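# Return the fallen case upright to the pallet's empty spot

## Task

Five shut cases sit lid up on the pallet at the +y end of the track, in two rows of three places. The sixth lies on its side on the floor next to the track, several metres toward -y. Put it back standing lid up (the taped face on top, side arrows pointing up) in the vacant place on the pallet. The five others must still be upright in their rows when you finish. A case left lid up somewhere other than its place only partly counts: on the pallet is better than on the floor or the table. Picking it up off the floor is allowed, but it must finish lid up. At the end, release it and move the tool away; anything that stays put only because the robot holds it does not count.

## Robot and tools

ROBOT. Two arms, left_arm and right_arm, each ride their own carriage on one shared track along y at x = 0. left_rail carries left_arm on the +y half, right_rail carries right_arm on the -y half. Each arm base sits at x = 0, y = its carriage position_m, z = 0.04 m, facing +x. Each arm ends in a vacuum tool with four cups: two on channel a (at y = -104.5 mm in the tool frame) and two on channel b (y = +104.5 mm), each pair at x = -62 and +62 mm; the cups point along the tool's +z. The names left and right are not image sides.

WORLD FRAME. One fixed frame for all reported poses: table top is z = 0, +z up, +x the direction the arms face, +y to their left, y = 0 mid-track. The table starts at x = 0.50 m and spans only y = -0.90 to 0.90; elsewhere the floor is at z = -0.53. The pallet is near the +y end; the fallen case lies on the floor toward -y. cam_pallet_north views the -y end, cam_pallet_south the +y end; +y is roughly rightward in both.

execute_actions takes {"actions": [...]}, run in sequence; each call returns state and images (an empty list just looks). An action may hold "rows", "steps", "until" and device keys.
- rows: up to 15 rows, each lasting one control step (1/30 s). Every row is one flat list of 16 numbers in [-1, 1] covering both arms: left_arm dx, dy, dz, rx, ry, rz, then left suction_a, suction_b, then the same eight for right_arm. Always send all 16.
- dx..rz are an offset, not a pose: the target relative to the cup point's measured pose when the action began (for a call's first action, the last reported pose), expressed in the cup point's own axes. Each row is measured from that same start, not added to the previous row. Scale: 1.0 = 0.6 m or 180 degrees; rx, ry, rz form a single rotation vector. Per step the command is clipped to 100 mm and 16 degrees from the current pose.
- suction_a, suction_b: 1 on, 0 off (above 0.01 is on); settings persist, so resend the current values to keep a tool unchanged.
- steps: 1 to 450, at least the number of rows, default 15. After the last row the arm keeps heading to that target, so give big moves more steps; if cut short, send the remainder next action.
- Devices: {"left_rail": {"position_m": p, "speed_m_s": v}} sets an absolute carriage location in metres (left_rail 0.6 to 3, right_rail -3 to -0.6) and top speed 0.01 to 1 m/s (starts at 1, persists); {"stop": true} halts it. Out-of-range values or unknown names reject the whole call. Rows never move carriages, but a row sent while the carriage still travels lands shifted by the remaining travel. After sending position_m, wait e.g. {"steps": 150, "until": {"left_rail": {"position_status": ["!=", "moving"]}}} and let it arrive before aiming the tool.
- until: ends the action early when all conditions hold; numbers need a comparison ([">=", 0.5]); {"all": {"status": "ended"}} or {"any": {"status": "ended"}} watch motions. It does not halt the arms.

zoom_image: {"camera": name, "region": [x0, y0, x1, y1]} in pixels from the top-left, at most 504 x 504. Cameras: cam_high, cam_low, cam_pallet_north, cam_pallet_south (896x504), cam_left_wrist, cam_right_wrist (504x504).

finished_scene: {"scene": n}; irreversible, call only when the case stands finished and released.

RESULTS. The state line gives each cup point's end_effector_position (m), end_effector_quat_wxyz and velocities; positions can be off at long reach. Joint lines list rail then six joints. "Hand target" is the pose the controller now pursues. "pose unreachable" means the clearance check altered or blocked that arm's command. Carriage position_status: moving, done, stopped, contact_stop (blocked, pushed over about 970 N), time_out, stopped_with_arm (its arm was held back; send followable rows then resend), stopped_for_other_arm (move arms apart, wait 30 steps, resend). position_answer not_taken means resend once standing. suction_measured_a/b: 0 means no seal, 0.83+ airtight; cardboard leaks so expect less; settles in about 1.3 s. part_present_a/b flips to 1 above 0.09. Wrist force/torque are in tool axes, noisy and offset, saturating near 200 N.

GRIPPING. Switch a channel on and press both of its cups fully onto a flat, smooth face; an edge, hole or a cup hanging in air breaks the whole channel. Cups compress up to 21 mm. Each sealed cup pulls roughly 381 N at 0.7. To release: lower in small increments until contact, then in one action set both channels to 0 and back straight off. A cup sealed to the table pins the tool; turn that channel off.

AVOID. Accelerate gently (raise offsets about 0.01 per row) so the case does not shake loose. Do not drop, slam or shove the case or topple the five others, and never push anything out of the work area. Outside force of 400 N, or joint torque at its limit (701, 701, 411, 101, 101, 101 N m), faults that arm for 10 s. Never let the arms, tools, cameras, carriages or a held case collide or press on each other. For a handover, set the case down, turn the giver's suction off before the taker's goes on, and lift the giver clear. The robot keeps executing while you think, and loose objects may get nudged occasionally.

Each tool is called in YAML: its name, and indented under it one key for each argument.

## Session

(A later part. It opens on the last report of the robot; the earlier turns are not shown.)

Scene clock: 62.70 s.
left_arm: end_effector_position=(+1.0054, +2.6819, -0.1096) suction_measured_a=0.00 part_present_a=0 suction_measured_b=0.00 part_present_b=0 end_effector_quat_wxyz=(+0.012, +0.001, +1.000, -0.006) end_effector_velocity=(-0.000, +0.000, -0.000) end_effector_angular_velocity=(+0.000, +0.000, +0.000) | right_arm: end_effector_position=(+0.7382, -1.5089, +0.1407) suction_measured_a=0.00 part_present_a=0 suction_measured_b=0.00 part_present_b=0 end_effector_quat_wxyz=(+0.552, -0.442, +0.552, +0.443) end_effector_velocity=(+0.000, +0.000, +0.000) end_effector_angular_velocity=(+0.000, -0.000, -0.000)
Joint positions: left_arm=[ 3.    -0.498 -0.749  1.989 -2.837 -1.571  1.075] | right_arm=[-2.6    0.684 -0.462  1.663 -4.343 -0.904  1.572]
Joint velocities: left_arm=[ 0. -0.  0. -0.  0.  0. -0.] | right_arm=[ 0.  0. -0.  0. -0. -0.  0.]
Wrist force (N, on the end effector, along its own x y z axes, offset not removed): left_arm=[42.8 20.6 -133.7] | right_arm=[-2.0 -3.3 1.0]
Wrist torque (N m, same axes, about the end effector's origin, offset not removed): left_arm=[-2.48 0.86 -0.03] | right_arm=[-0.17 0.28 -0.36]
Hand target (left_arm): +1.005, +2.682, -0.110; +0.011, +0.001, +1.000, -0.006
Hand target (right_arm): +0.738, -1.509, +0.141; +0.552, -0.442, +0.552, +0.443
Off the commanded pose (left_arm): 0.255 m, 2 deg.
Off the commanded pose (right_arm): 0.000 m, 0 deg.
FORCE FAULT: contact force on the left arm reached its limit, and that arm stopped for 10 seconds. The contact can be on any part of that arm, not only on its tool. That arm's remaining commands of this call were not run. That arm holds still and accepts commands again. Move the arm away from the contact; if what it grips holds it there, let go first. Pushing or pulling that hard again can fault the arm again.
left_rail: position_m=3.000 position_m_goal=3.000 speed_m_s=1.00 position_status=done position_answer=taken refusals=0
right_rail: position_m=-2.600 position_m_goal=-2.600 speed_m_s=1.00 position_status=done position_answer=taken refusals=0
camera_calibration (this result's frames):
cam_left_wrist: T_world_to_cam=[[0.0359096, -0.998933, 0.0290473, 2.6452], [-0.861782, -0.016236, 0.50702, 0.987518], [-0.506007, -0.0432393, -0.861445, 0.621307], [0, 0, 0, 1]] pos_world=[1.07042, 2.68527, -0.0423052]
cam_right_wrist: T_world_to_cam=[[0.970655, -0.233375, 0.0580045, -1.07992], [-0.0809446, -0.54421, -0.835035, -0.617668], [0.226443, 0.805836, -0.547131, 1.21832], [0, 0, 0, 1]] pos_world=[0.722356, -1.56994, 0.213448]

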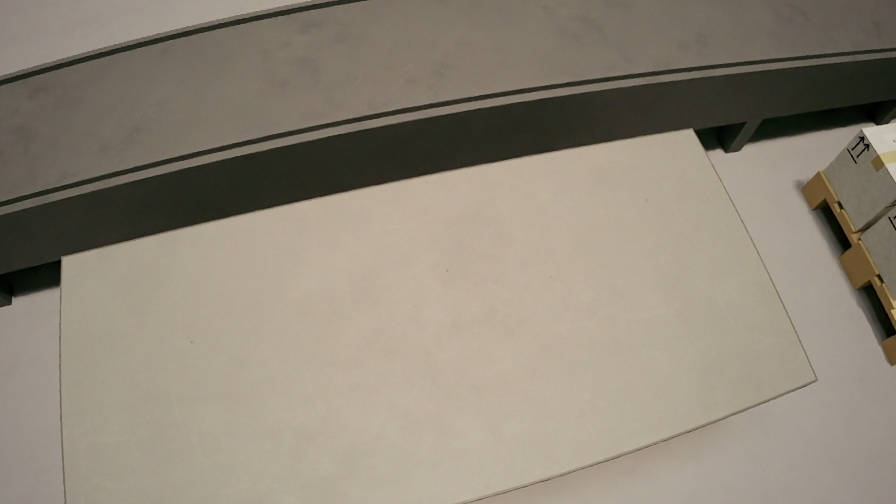

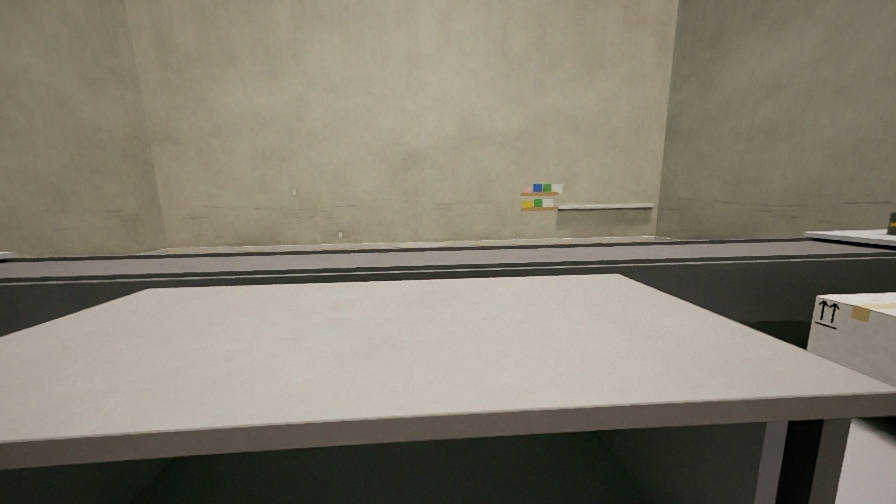

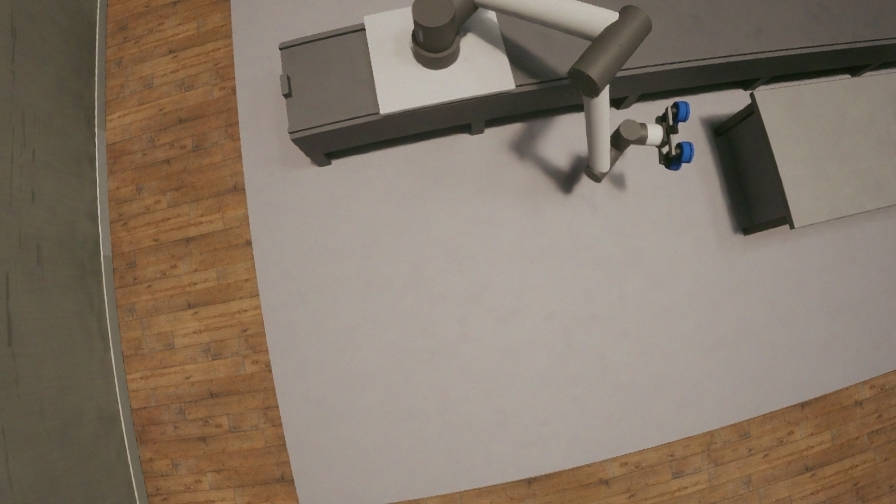

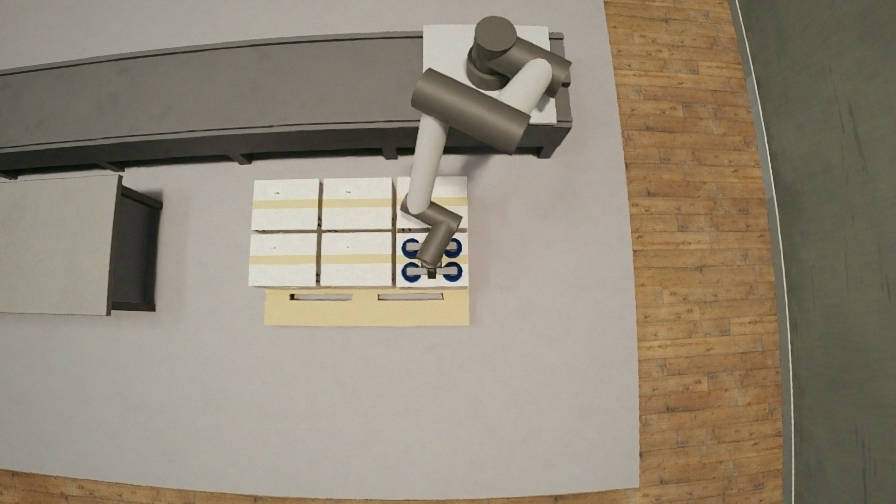

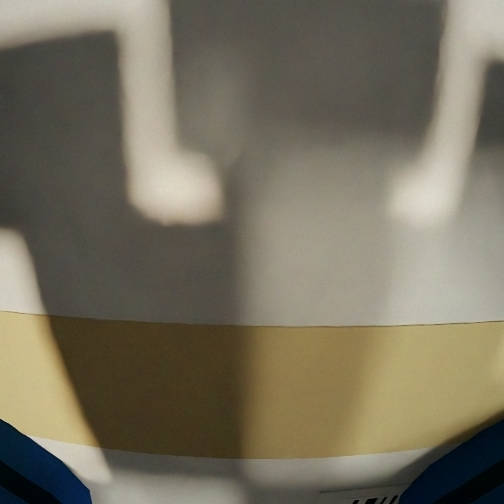

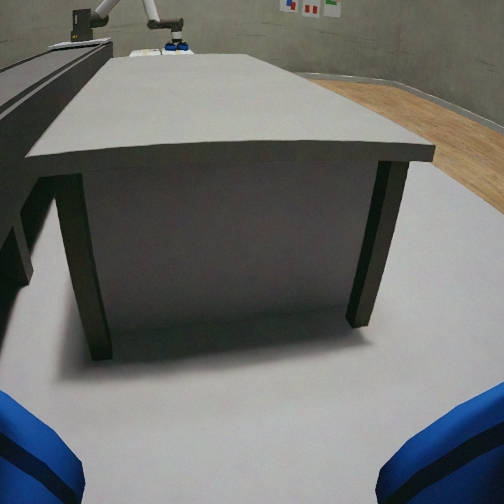

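execute_actions:
  actions:
    - {"rows": [[0,0,-0.03,0,0,0,0,0,0,0,0,0,0,0,0,0],[0,0,-0.07,0,0,0,0,0,0,0,0,0,0,0,0,0],[0,0,-0.12,0,0,0,0,0,0,0,0,0,0,0,0,0],[0,0,-0.18,0,0,0,0,0,0,0,0,0,0,0,0,0],[0,0,-0.25,0,0,0,0,0,0,0,0,0,0,0,0,0],[0,0,-0.33,0,0,0,0,0,0,0,0,0,0,0,0,0],[0,0,-0.42,0,0,0,0,0,0,0,0,0,0,0,0,0]], "steps": 12}
    - {"left_rail": {"position_m": 1.5}, "steps": 2}

Scene clock: 63.53 s.
left_arm: end_effector_position=(+1.0031, +2.6829, +0.0683) suction_measured_a=0.00 part_present_a=0 suction_measured_b=0.00 part_present_b=0 end_effector_quat_wxyz=(+0.014, +0.001, +1.000, -0.008) end_effector_velocity=(-0.011, -0.055, +0.475) end_effector_angular_velocity=(-0.006, -0.012, +0.001) | right_arm: end_effector_position=(+0.7382, -1.5089, +0.1407) suction_measured_a=0.00 part_present_a=0 suction_measured_b=0.00 part_present_b=0 end_effector_quat_wxyz=(+0.552, -0.442, +0.552, +0.443) end_effector_velocity=(+0.000, +0.000, +0.000) end_effector_angular_velocity=(+0.000, -0.000, -0.000)
Joint positions: left_arm=[ 2.999 -0.497 -0.957  1.999 -2.645 -1.571  1.076] | right_arm=[-2.6    0.684 -0.462  1.663 -4.343 -0.904  1.572]
Joint velocities: left_arm=[-0.063  0.001 -0.532 -0.036  0.555  0.001 -0.   ] | right_arm=[ 0. -0. -0.  0. -0. -0.  0.]
Wrist force (N, on the end effector, along its own x y z axes, offset not removed): left_arm=[-4.3 -4.9 -10.4] | right_arm=[-2.1 -3.8 2.7]
Wrist torque (N m, same axes, about the end effector's origin, offset not removed): left_arm=[-0.83 0.35 0.25] | right_arm=[-0.26 0.30 -0.33]
Hand target (left_arm): +0.999, +2.679, +0.137; +0.014, +0.001, +1.000, -0.008
Hand target (right_arm): +0.738, -1.509, +0.141; +0.552, -0.442, +0.552, +0.443
Off the commanded pose (left_arm): 0.074 m, 0 deg.
Off the commanded pose (right_arm): 0.000 m, 0 deg.
left_rail: position_m=2.999 position_m_goal=1.500 speed_m_s=1.00 position_status=moving position_answer=taken refusals=0
right_rail: position_m=-2.600 position_m_goal=-2.600 speed_m_s=1.00 position_status=done position_answer=taken refusals=0
camera_calibration (this result's frames):
cam_left_wrist: T_world_to_cam=[[0.0358255, -0.998861, 0.0315033, 2.6408], [-0.864022, -0.0151179, 0.503227, 0.894869], [-0.502178, -0.0452479, -0.86358, 0.775182], [0, 0, 0, 1]] pos_world=[1.06786, 2.6864, 0.135915]
cam_right_wrist: T_world_to_cam=[[0.970655, -0.233375, 0.0580045, -1.07992], [-0.0809446, -0.54421, -0.835035, -0.617668], [0.226443, 0.805836, -0.547131, 1.21832], [0, 0, 0, 1]] pos_world=[0.722356, -1.56994, 0.213448]

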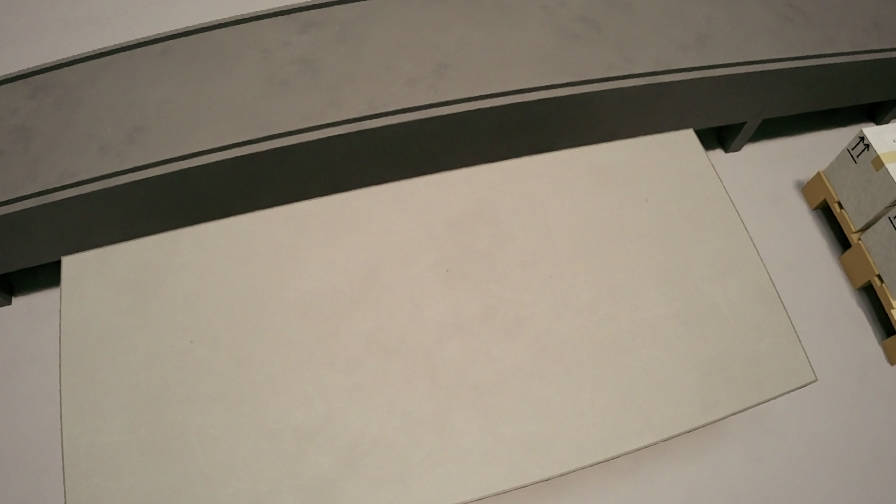

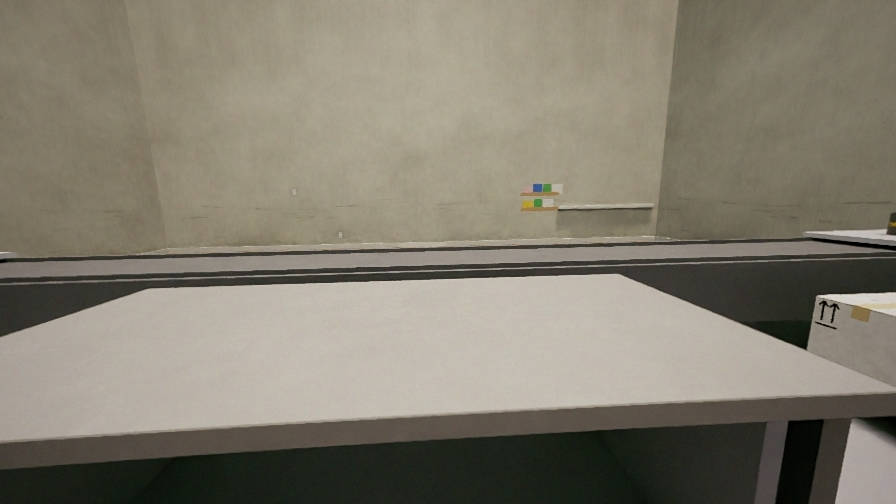

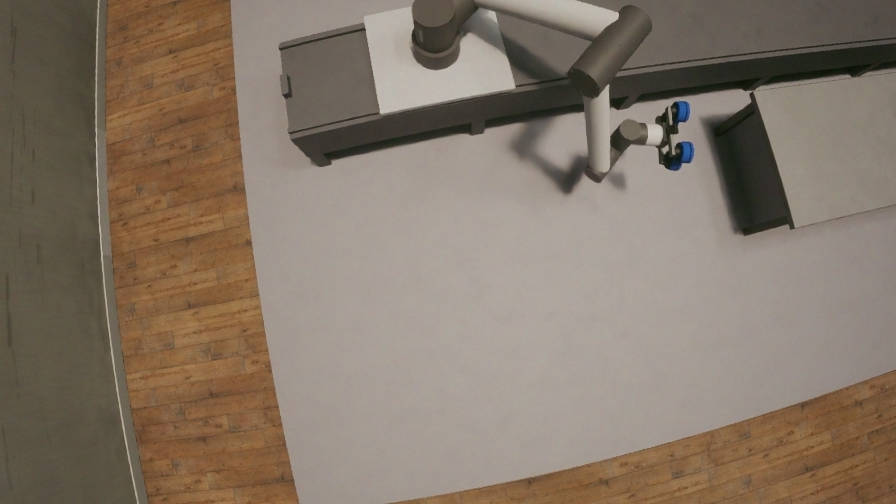

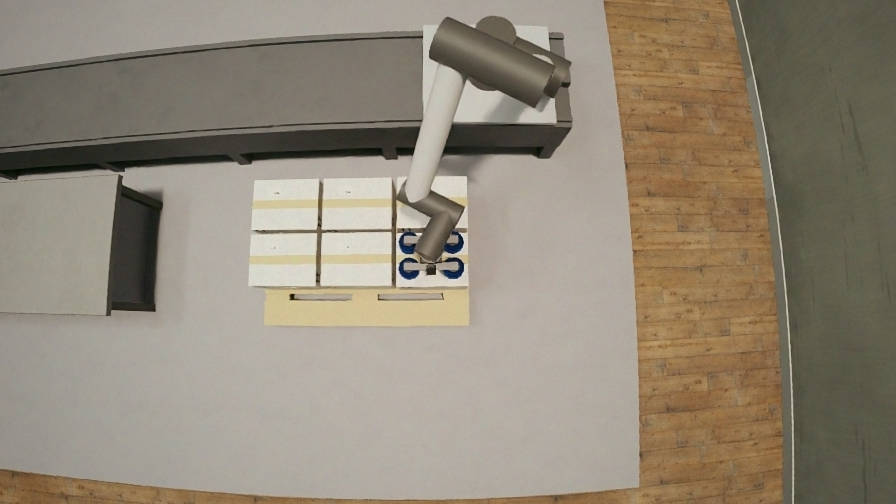

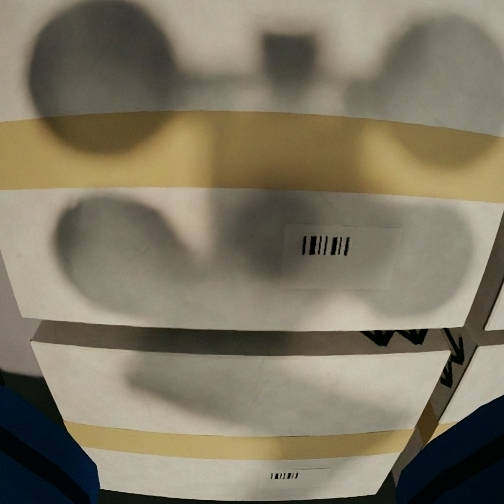

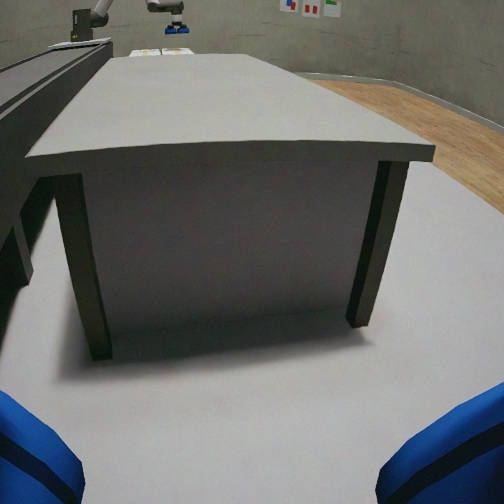

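execute_actions:
  actions: []

zoom_image:
  camera: "cam_pallet_south"
  region: [240, 165, 480, 335]

Scene clock: 64.93 s.
left_arm: end_effector_position=(+0.9992, +1.4969, +0.1373) suction_measured_a=0.00 part_present_a=0 suction_measured_b=0.00 part_present_b=0 end_effector_quat_wxyz=(+0.014, +0.001, +1.000, -0.008) end_effector_velocity=(+0.000, -1.000, +0.000) end_effector_angular_velocity=(-0.000, -0.000, +0.000) | right_arm: end_effector_position=(+0.7382, -1.5089, +0.1407) suction_measured_a=0.00 part_present_a=0 suction_measured_b=0.00 part_present_b=0 end_effector_quat_wxyz=(+0.552, -0.442, +0.552, +0.443) end_effector_velocity=(+0.000, +0.000, +0.000) end_effector_angular_velocity=(+0.000, -0.000, +0.000)
Joint positions: left_arm=[ 1.811 -0.498 -1.034  1.993 -2.562 -1.571  1.075] | right_arm=[-2.6    0.684 -0.462  1.663 -4.343 -0.904  1.572]
Joint velocities: left_arm=[-1.  0. -0. -0.  0.  0. -0.] | right_arm=[ 0. -0. -0.  0. -0.  0.  0.]
Wrist force (N, on the end effector, along its own x y z axes, offset not removed): left_arm=[-2.5 -2.7 -6.9] | right_arm=[0.0 -4.0 1.1]
Wrist torque (N m, same axes, about the end effector's origin, offset not removed): left_arm=[-0.05 0.05 -0.20] | right_arm=[-0.31 0.00 -0.37]
Hand target (left_arm): +0.999, +1.453, +0.137; +0.014, +0.001, +1.000, -0.008
Hand target (right_arm): +0.738, -1.509, +0.141; +0.552, -0.442, +0.552, +0.443
Off the commanded pose (left_arm): 0.005 m, 0 deg.
Off the commanded pose (right_arm): 0.000 m, 0 deg.
left_rail: position_m=1.811 position_m_goal=1.500 speed_m_s=1.00 position_status=moving position_answer=taken refusals=0
right_rail: position_m=-2.600 position_m_goal=-2.600 speed_m_s=1.00 position_status=done position_answer=taken refusals=0
camera_calibration (this result's frames):
cam_left_wrist: T_world_to_cam=[[0.0357337, -0.998866, 0.0314749, 1.45423], [-0.864009, -0.0150516, 0.503251, 0.83878], [-0.502206, -0.0451776, -0.863567, 0.778998], [0, 0, 0, 1]] pos_world=[1.06397, 1.5004, 0.204829]
cam_right_wrist: T_world_to_cam=[[0.970655, -0.233375, 0.0580047, -1.07992], [-0.0809444, -0.54421, -0.835035, -0.617668], [0.226443, 0.805836, -0.547131, 1.21832], [0, 0, 0, 1]] pos_world=[0.722356, -1.56994, 0.213448]

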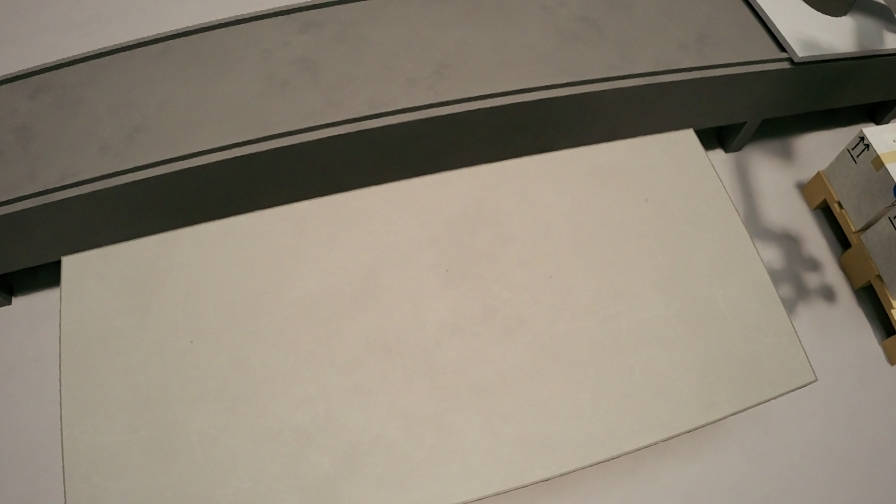

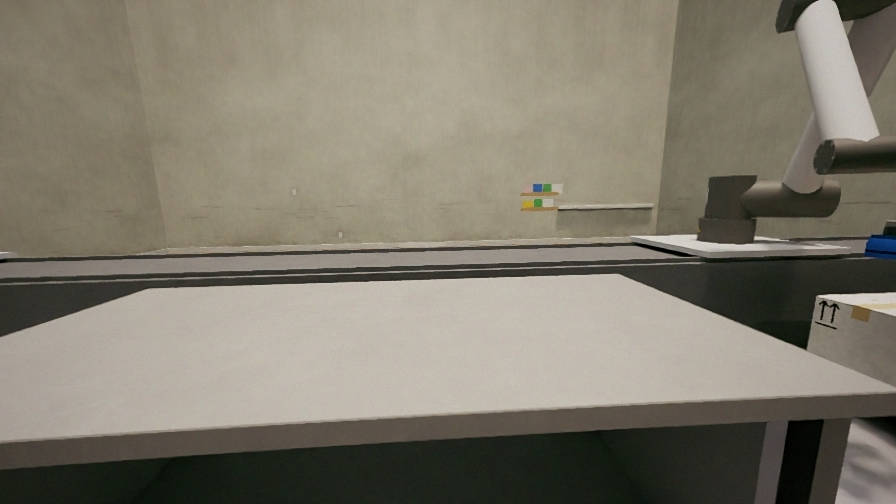

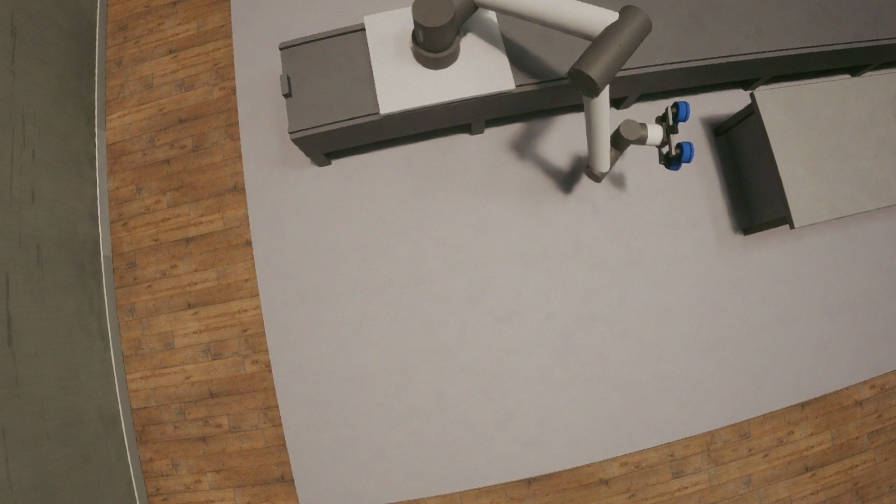

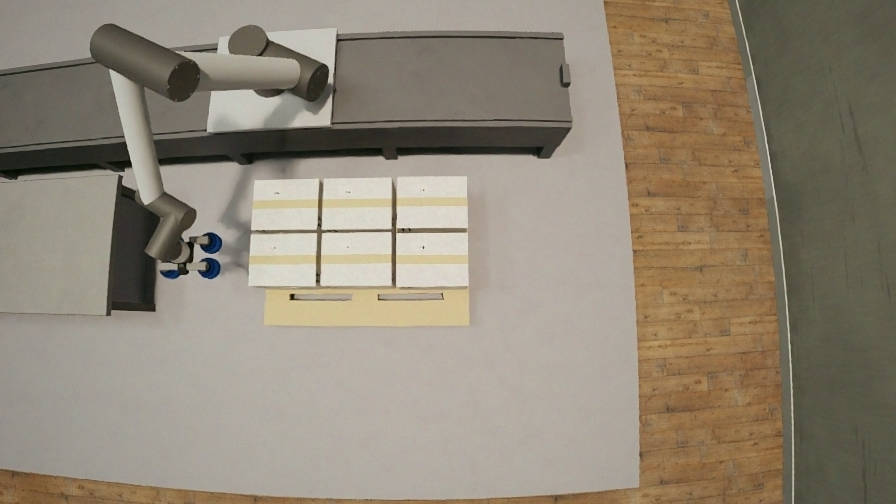

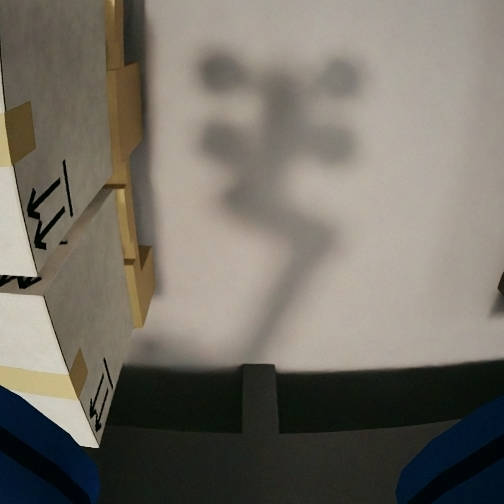

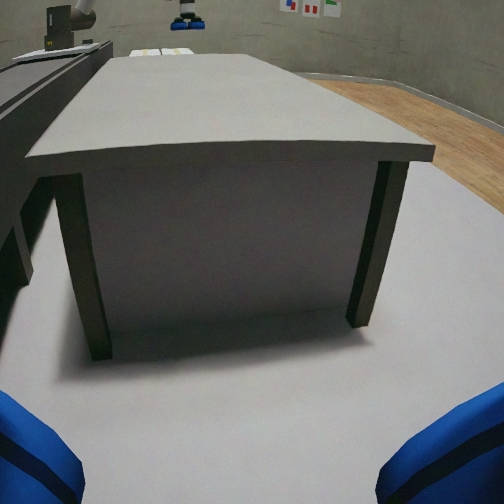

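Region (240, 165, 480, 335) of cam_pallet_south's 896x504 image, scaled by 2.100, with more detail than that image has; it fills the top 357 rows of this view, and the rest is white.

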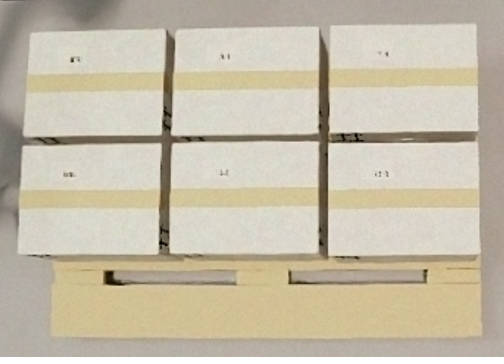

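execute_actions:
  actions: []

Scene clock: 65.33 s.
left_arm: end_effector_position=(+0.9993, +1.2118, +0.1373) suction_measured_a=0.00 part_present_a=0 suction_measured_b=0.00 part_present_b=0 end_effector_quat_wxyz=(+0.014, +0.001, +1.000, -0.008) end_effector_velocity=(-0.000, -0.325, +0.000) end_effector_angular_velocity=(-0.000, +0.000, -0.000) | right_arm: end_effector_position=(+0.7382, -1.5089, +0.1407) suction_measured_a=0.00 part_present_a=0 suction_measured_b=0.00 part_present_b=0 end_effector_quat_wxyz=(+0.552, -0.442, +0.552, +0.443) end_effector_velocity=(+0.000, -0.000, -0.000) end_effector_angular_velocity=(-0.000, +0.000, +0.000)
Joint positions: left_arm=[ 1.526 -0.498 -1.034  1.993 -2.562 -1.571  1.075] | right_arm=[-2.6    0.684 -0.462  1.663 -4.343 -0.904  1.572]
Joint velocities: left_arm=[-0.325 -0.    -0.     0.    -0.    -0.    -0.   ] | right_arm=[ 0. -0.  0. -0.  0.  0. -0.]
Wrist force (N, on the end effector, along its own x y z axes, offset not removed): left_arm=[-4.9 -20.9 -7.4] | right_arm=[-1.0 -2.6 0.8]
Wrist torque (N m, same axes, about the end effector's origin, offset not removed): left_arm=[-2.54 0.61 -0.06] | right_arm=[-0.12 0.11 -0.42]
Hand target (left_arm): +0.999, +1.199, +0.137; +0.014, +0.001, +1.000, -0.008
Hand target (right_arm): +0.738, -1.509, +0.141; +0.552, -0.442, +0.552, +0.443
Off the commanded pose (left_arm): 0.005 m, 0 deg.
Off the commanded pose (right_arm): 0.000 m, 0 deg.
left_rail: position_m=1.526 position_m_goal=1.500 speed_m_s=1.00 position_status=moving position_answer=taken refusals=0
right_rail: position_m=-2.600 position_m_goal=-2.600 speed_m_s=1.00 position_status=done position_answer=taken refusals=0
camera_calibration (this result's frames):
cam_left_wrist: T_world_to_cam=[[0.0357406, -0.998864, 0.031505, 1.16941], [-0.864034, -0.0150447, 0.503208, 0.834533], [-0.502163, -0.0452063, -0.863591, 0.766164], [0, 0, 0, 1]] pos_world=[1.06401, 1.21527, 0.204866]
cam_right_wrist: T_world_to_cam=[[0.970655, -0.233375, 0.0580047, -1.07992], [-0.0809444, -0.54421, -0.835035, -0.617668], [0.226443, 0.805836, -0.54713, 1.21832], [0, 0, 0, 1]] pos_world=[0.722356, -1.56994, 0.213449]

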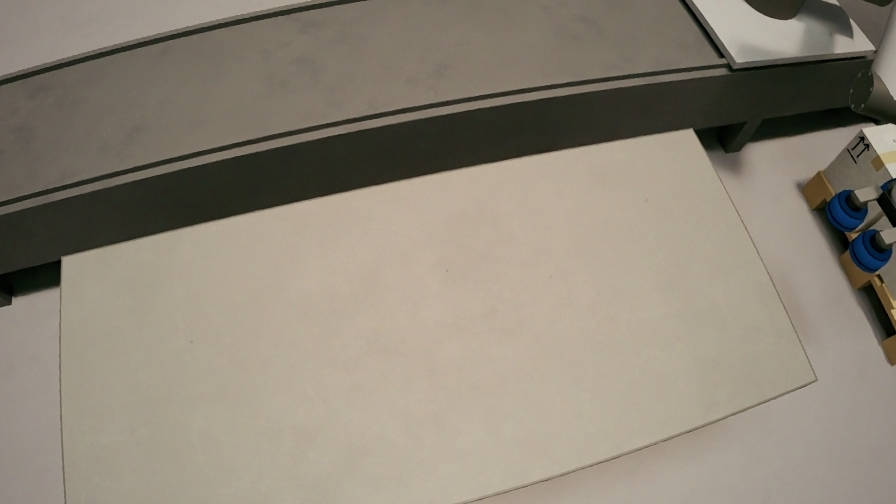

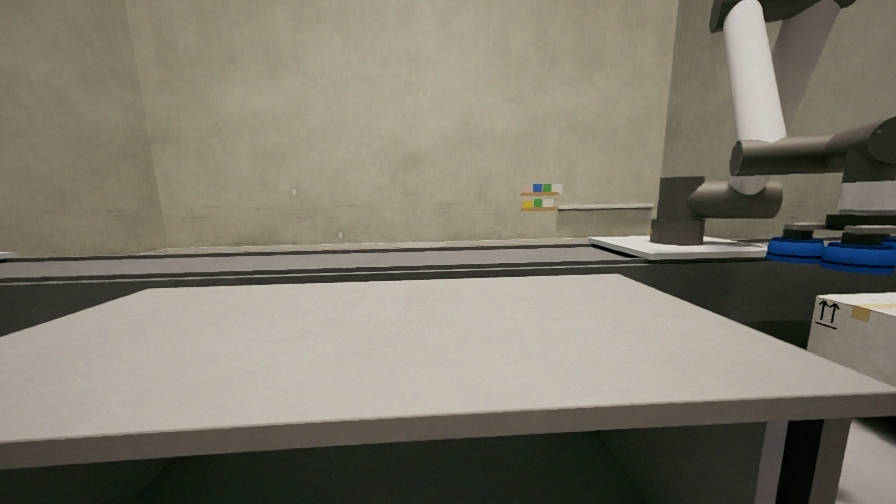

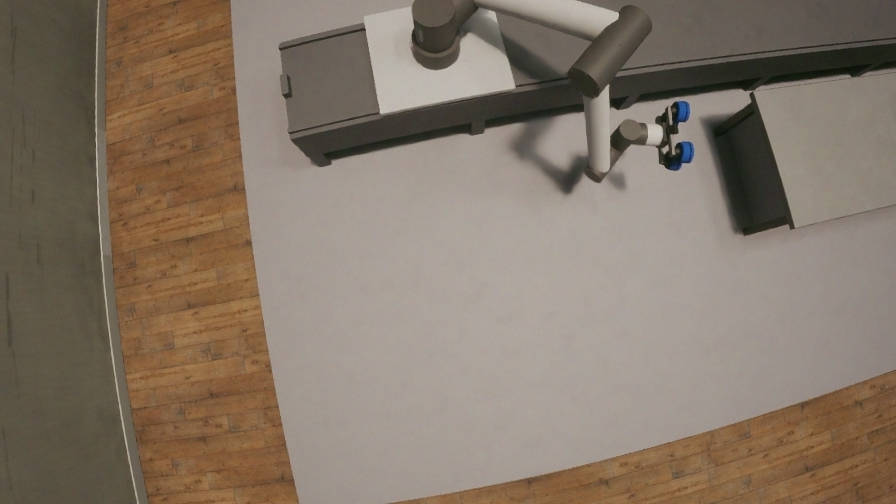

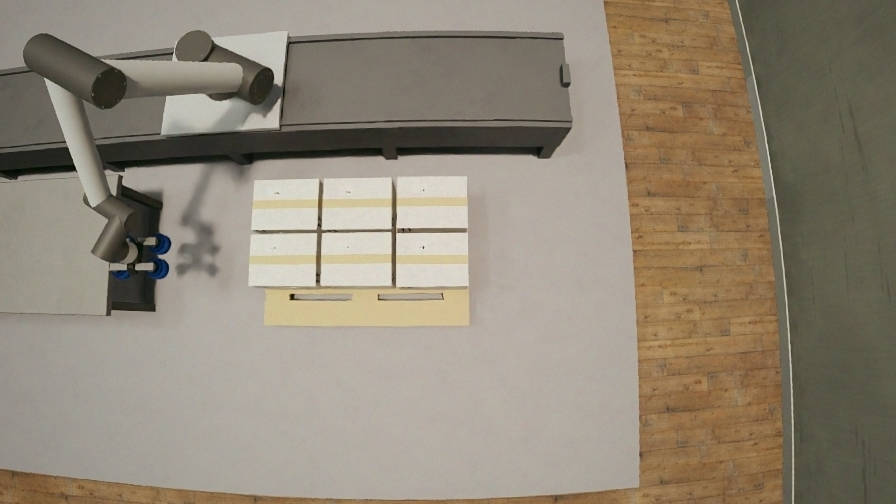

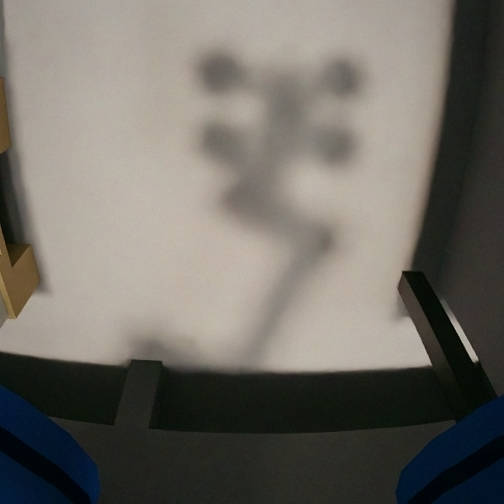

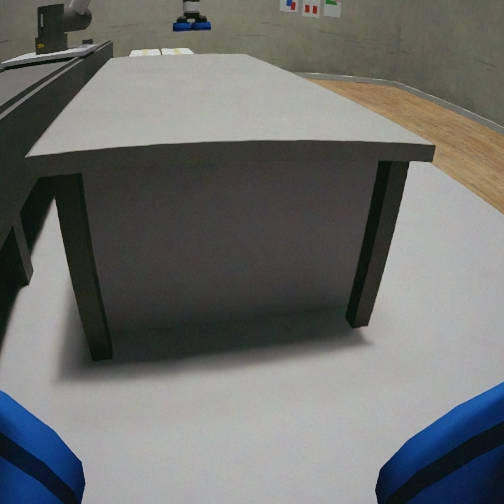

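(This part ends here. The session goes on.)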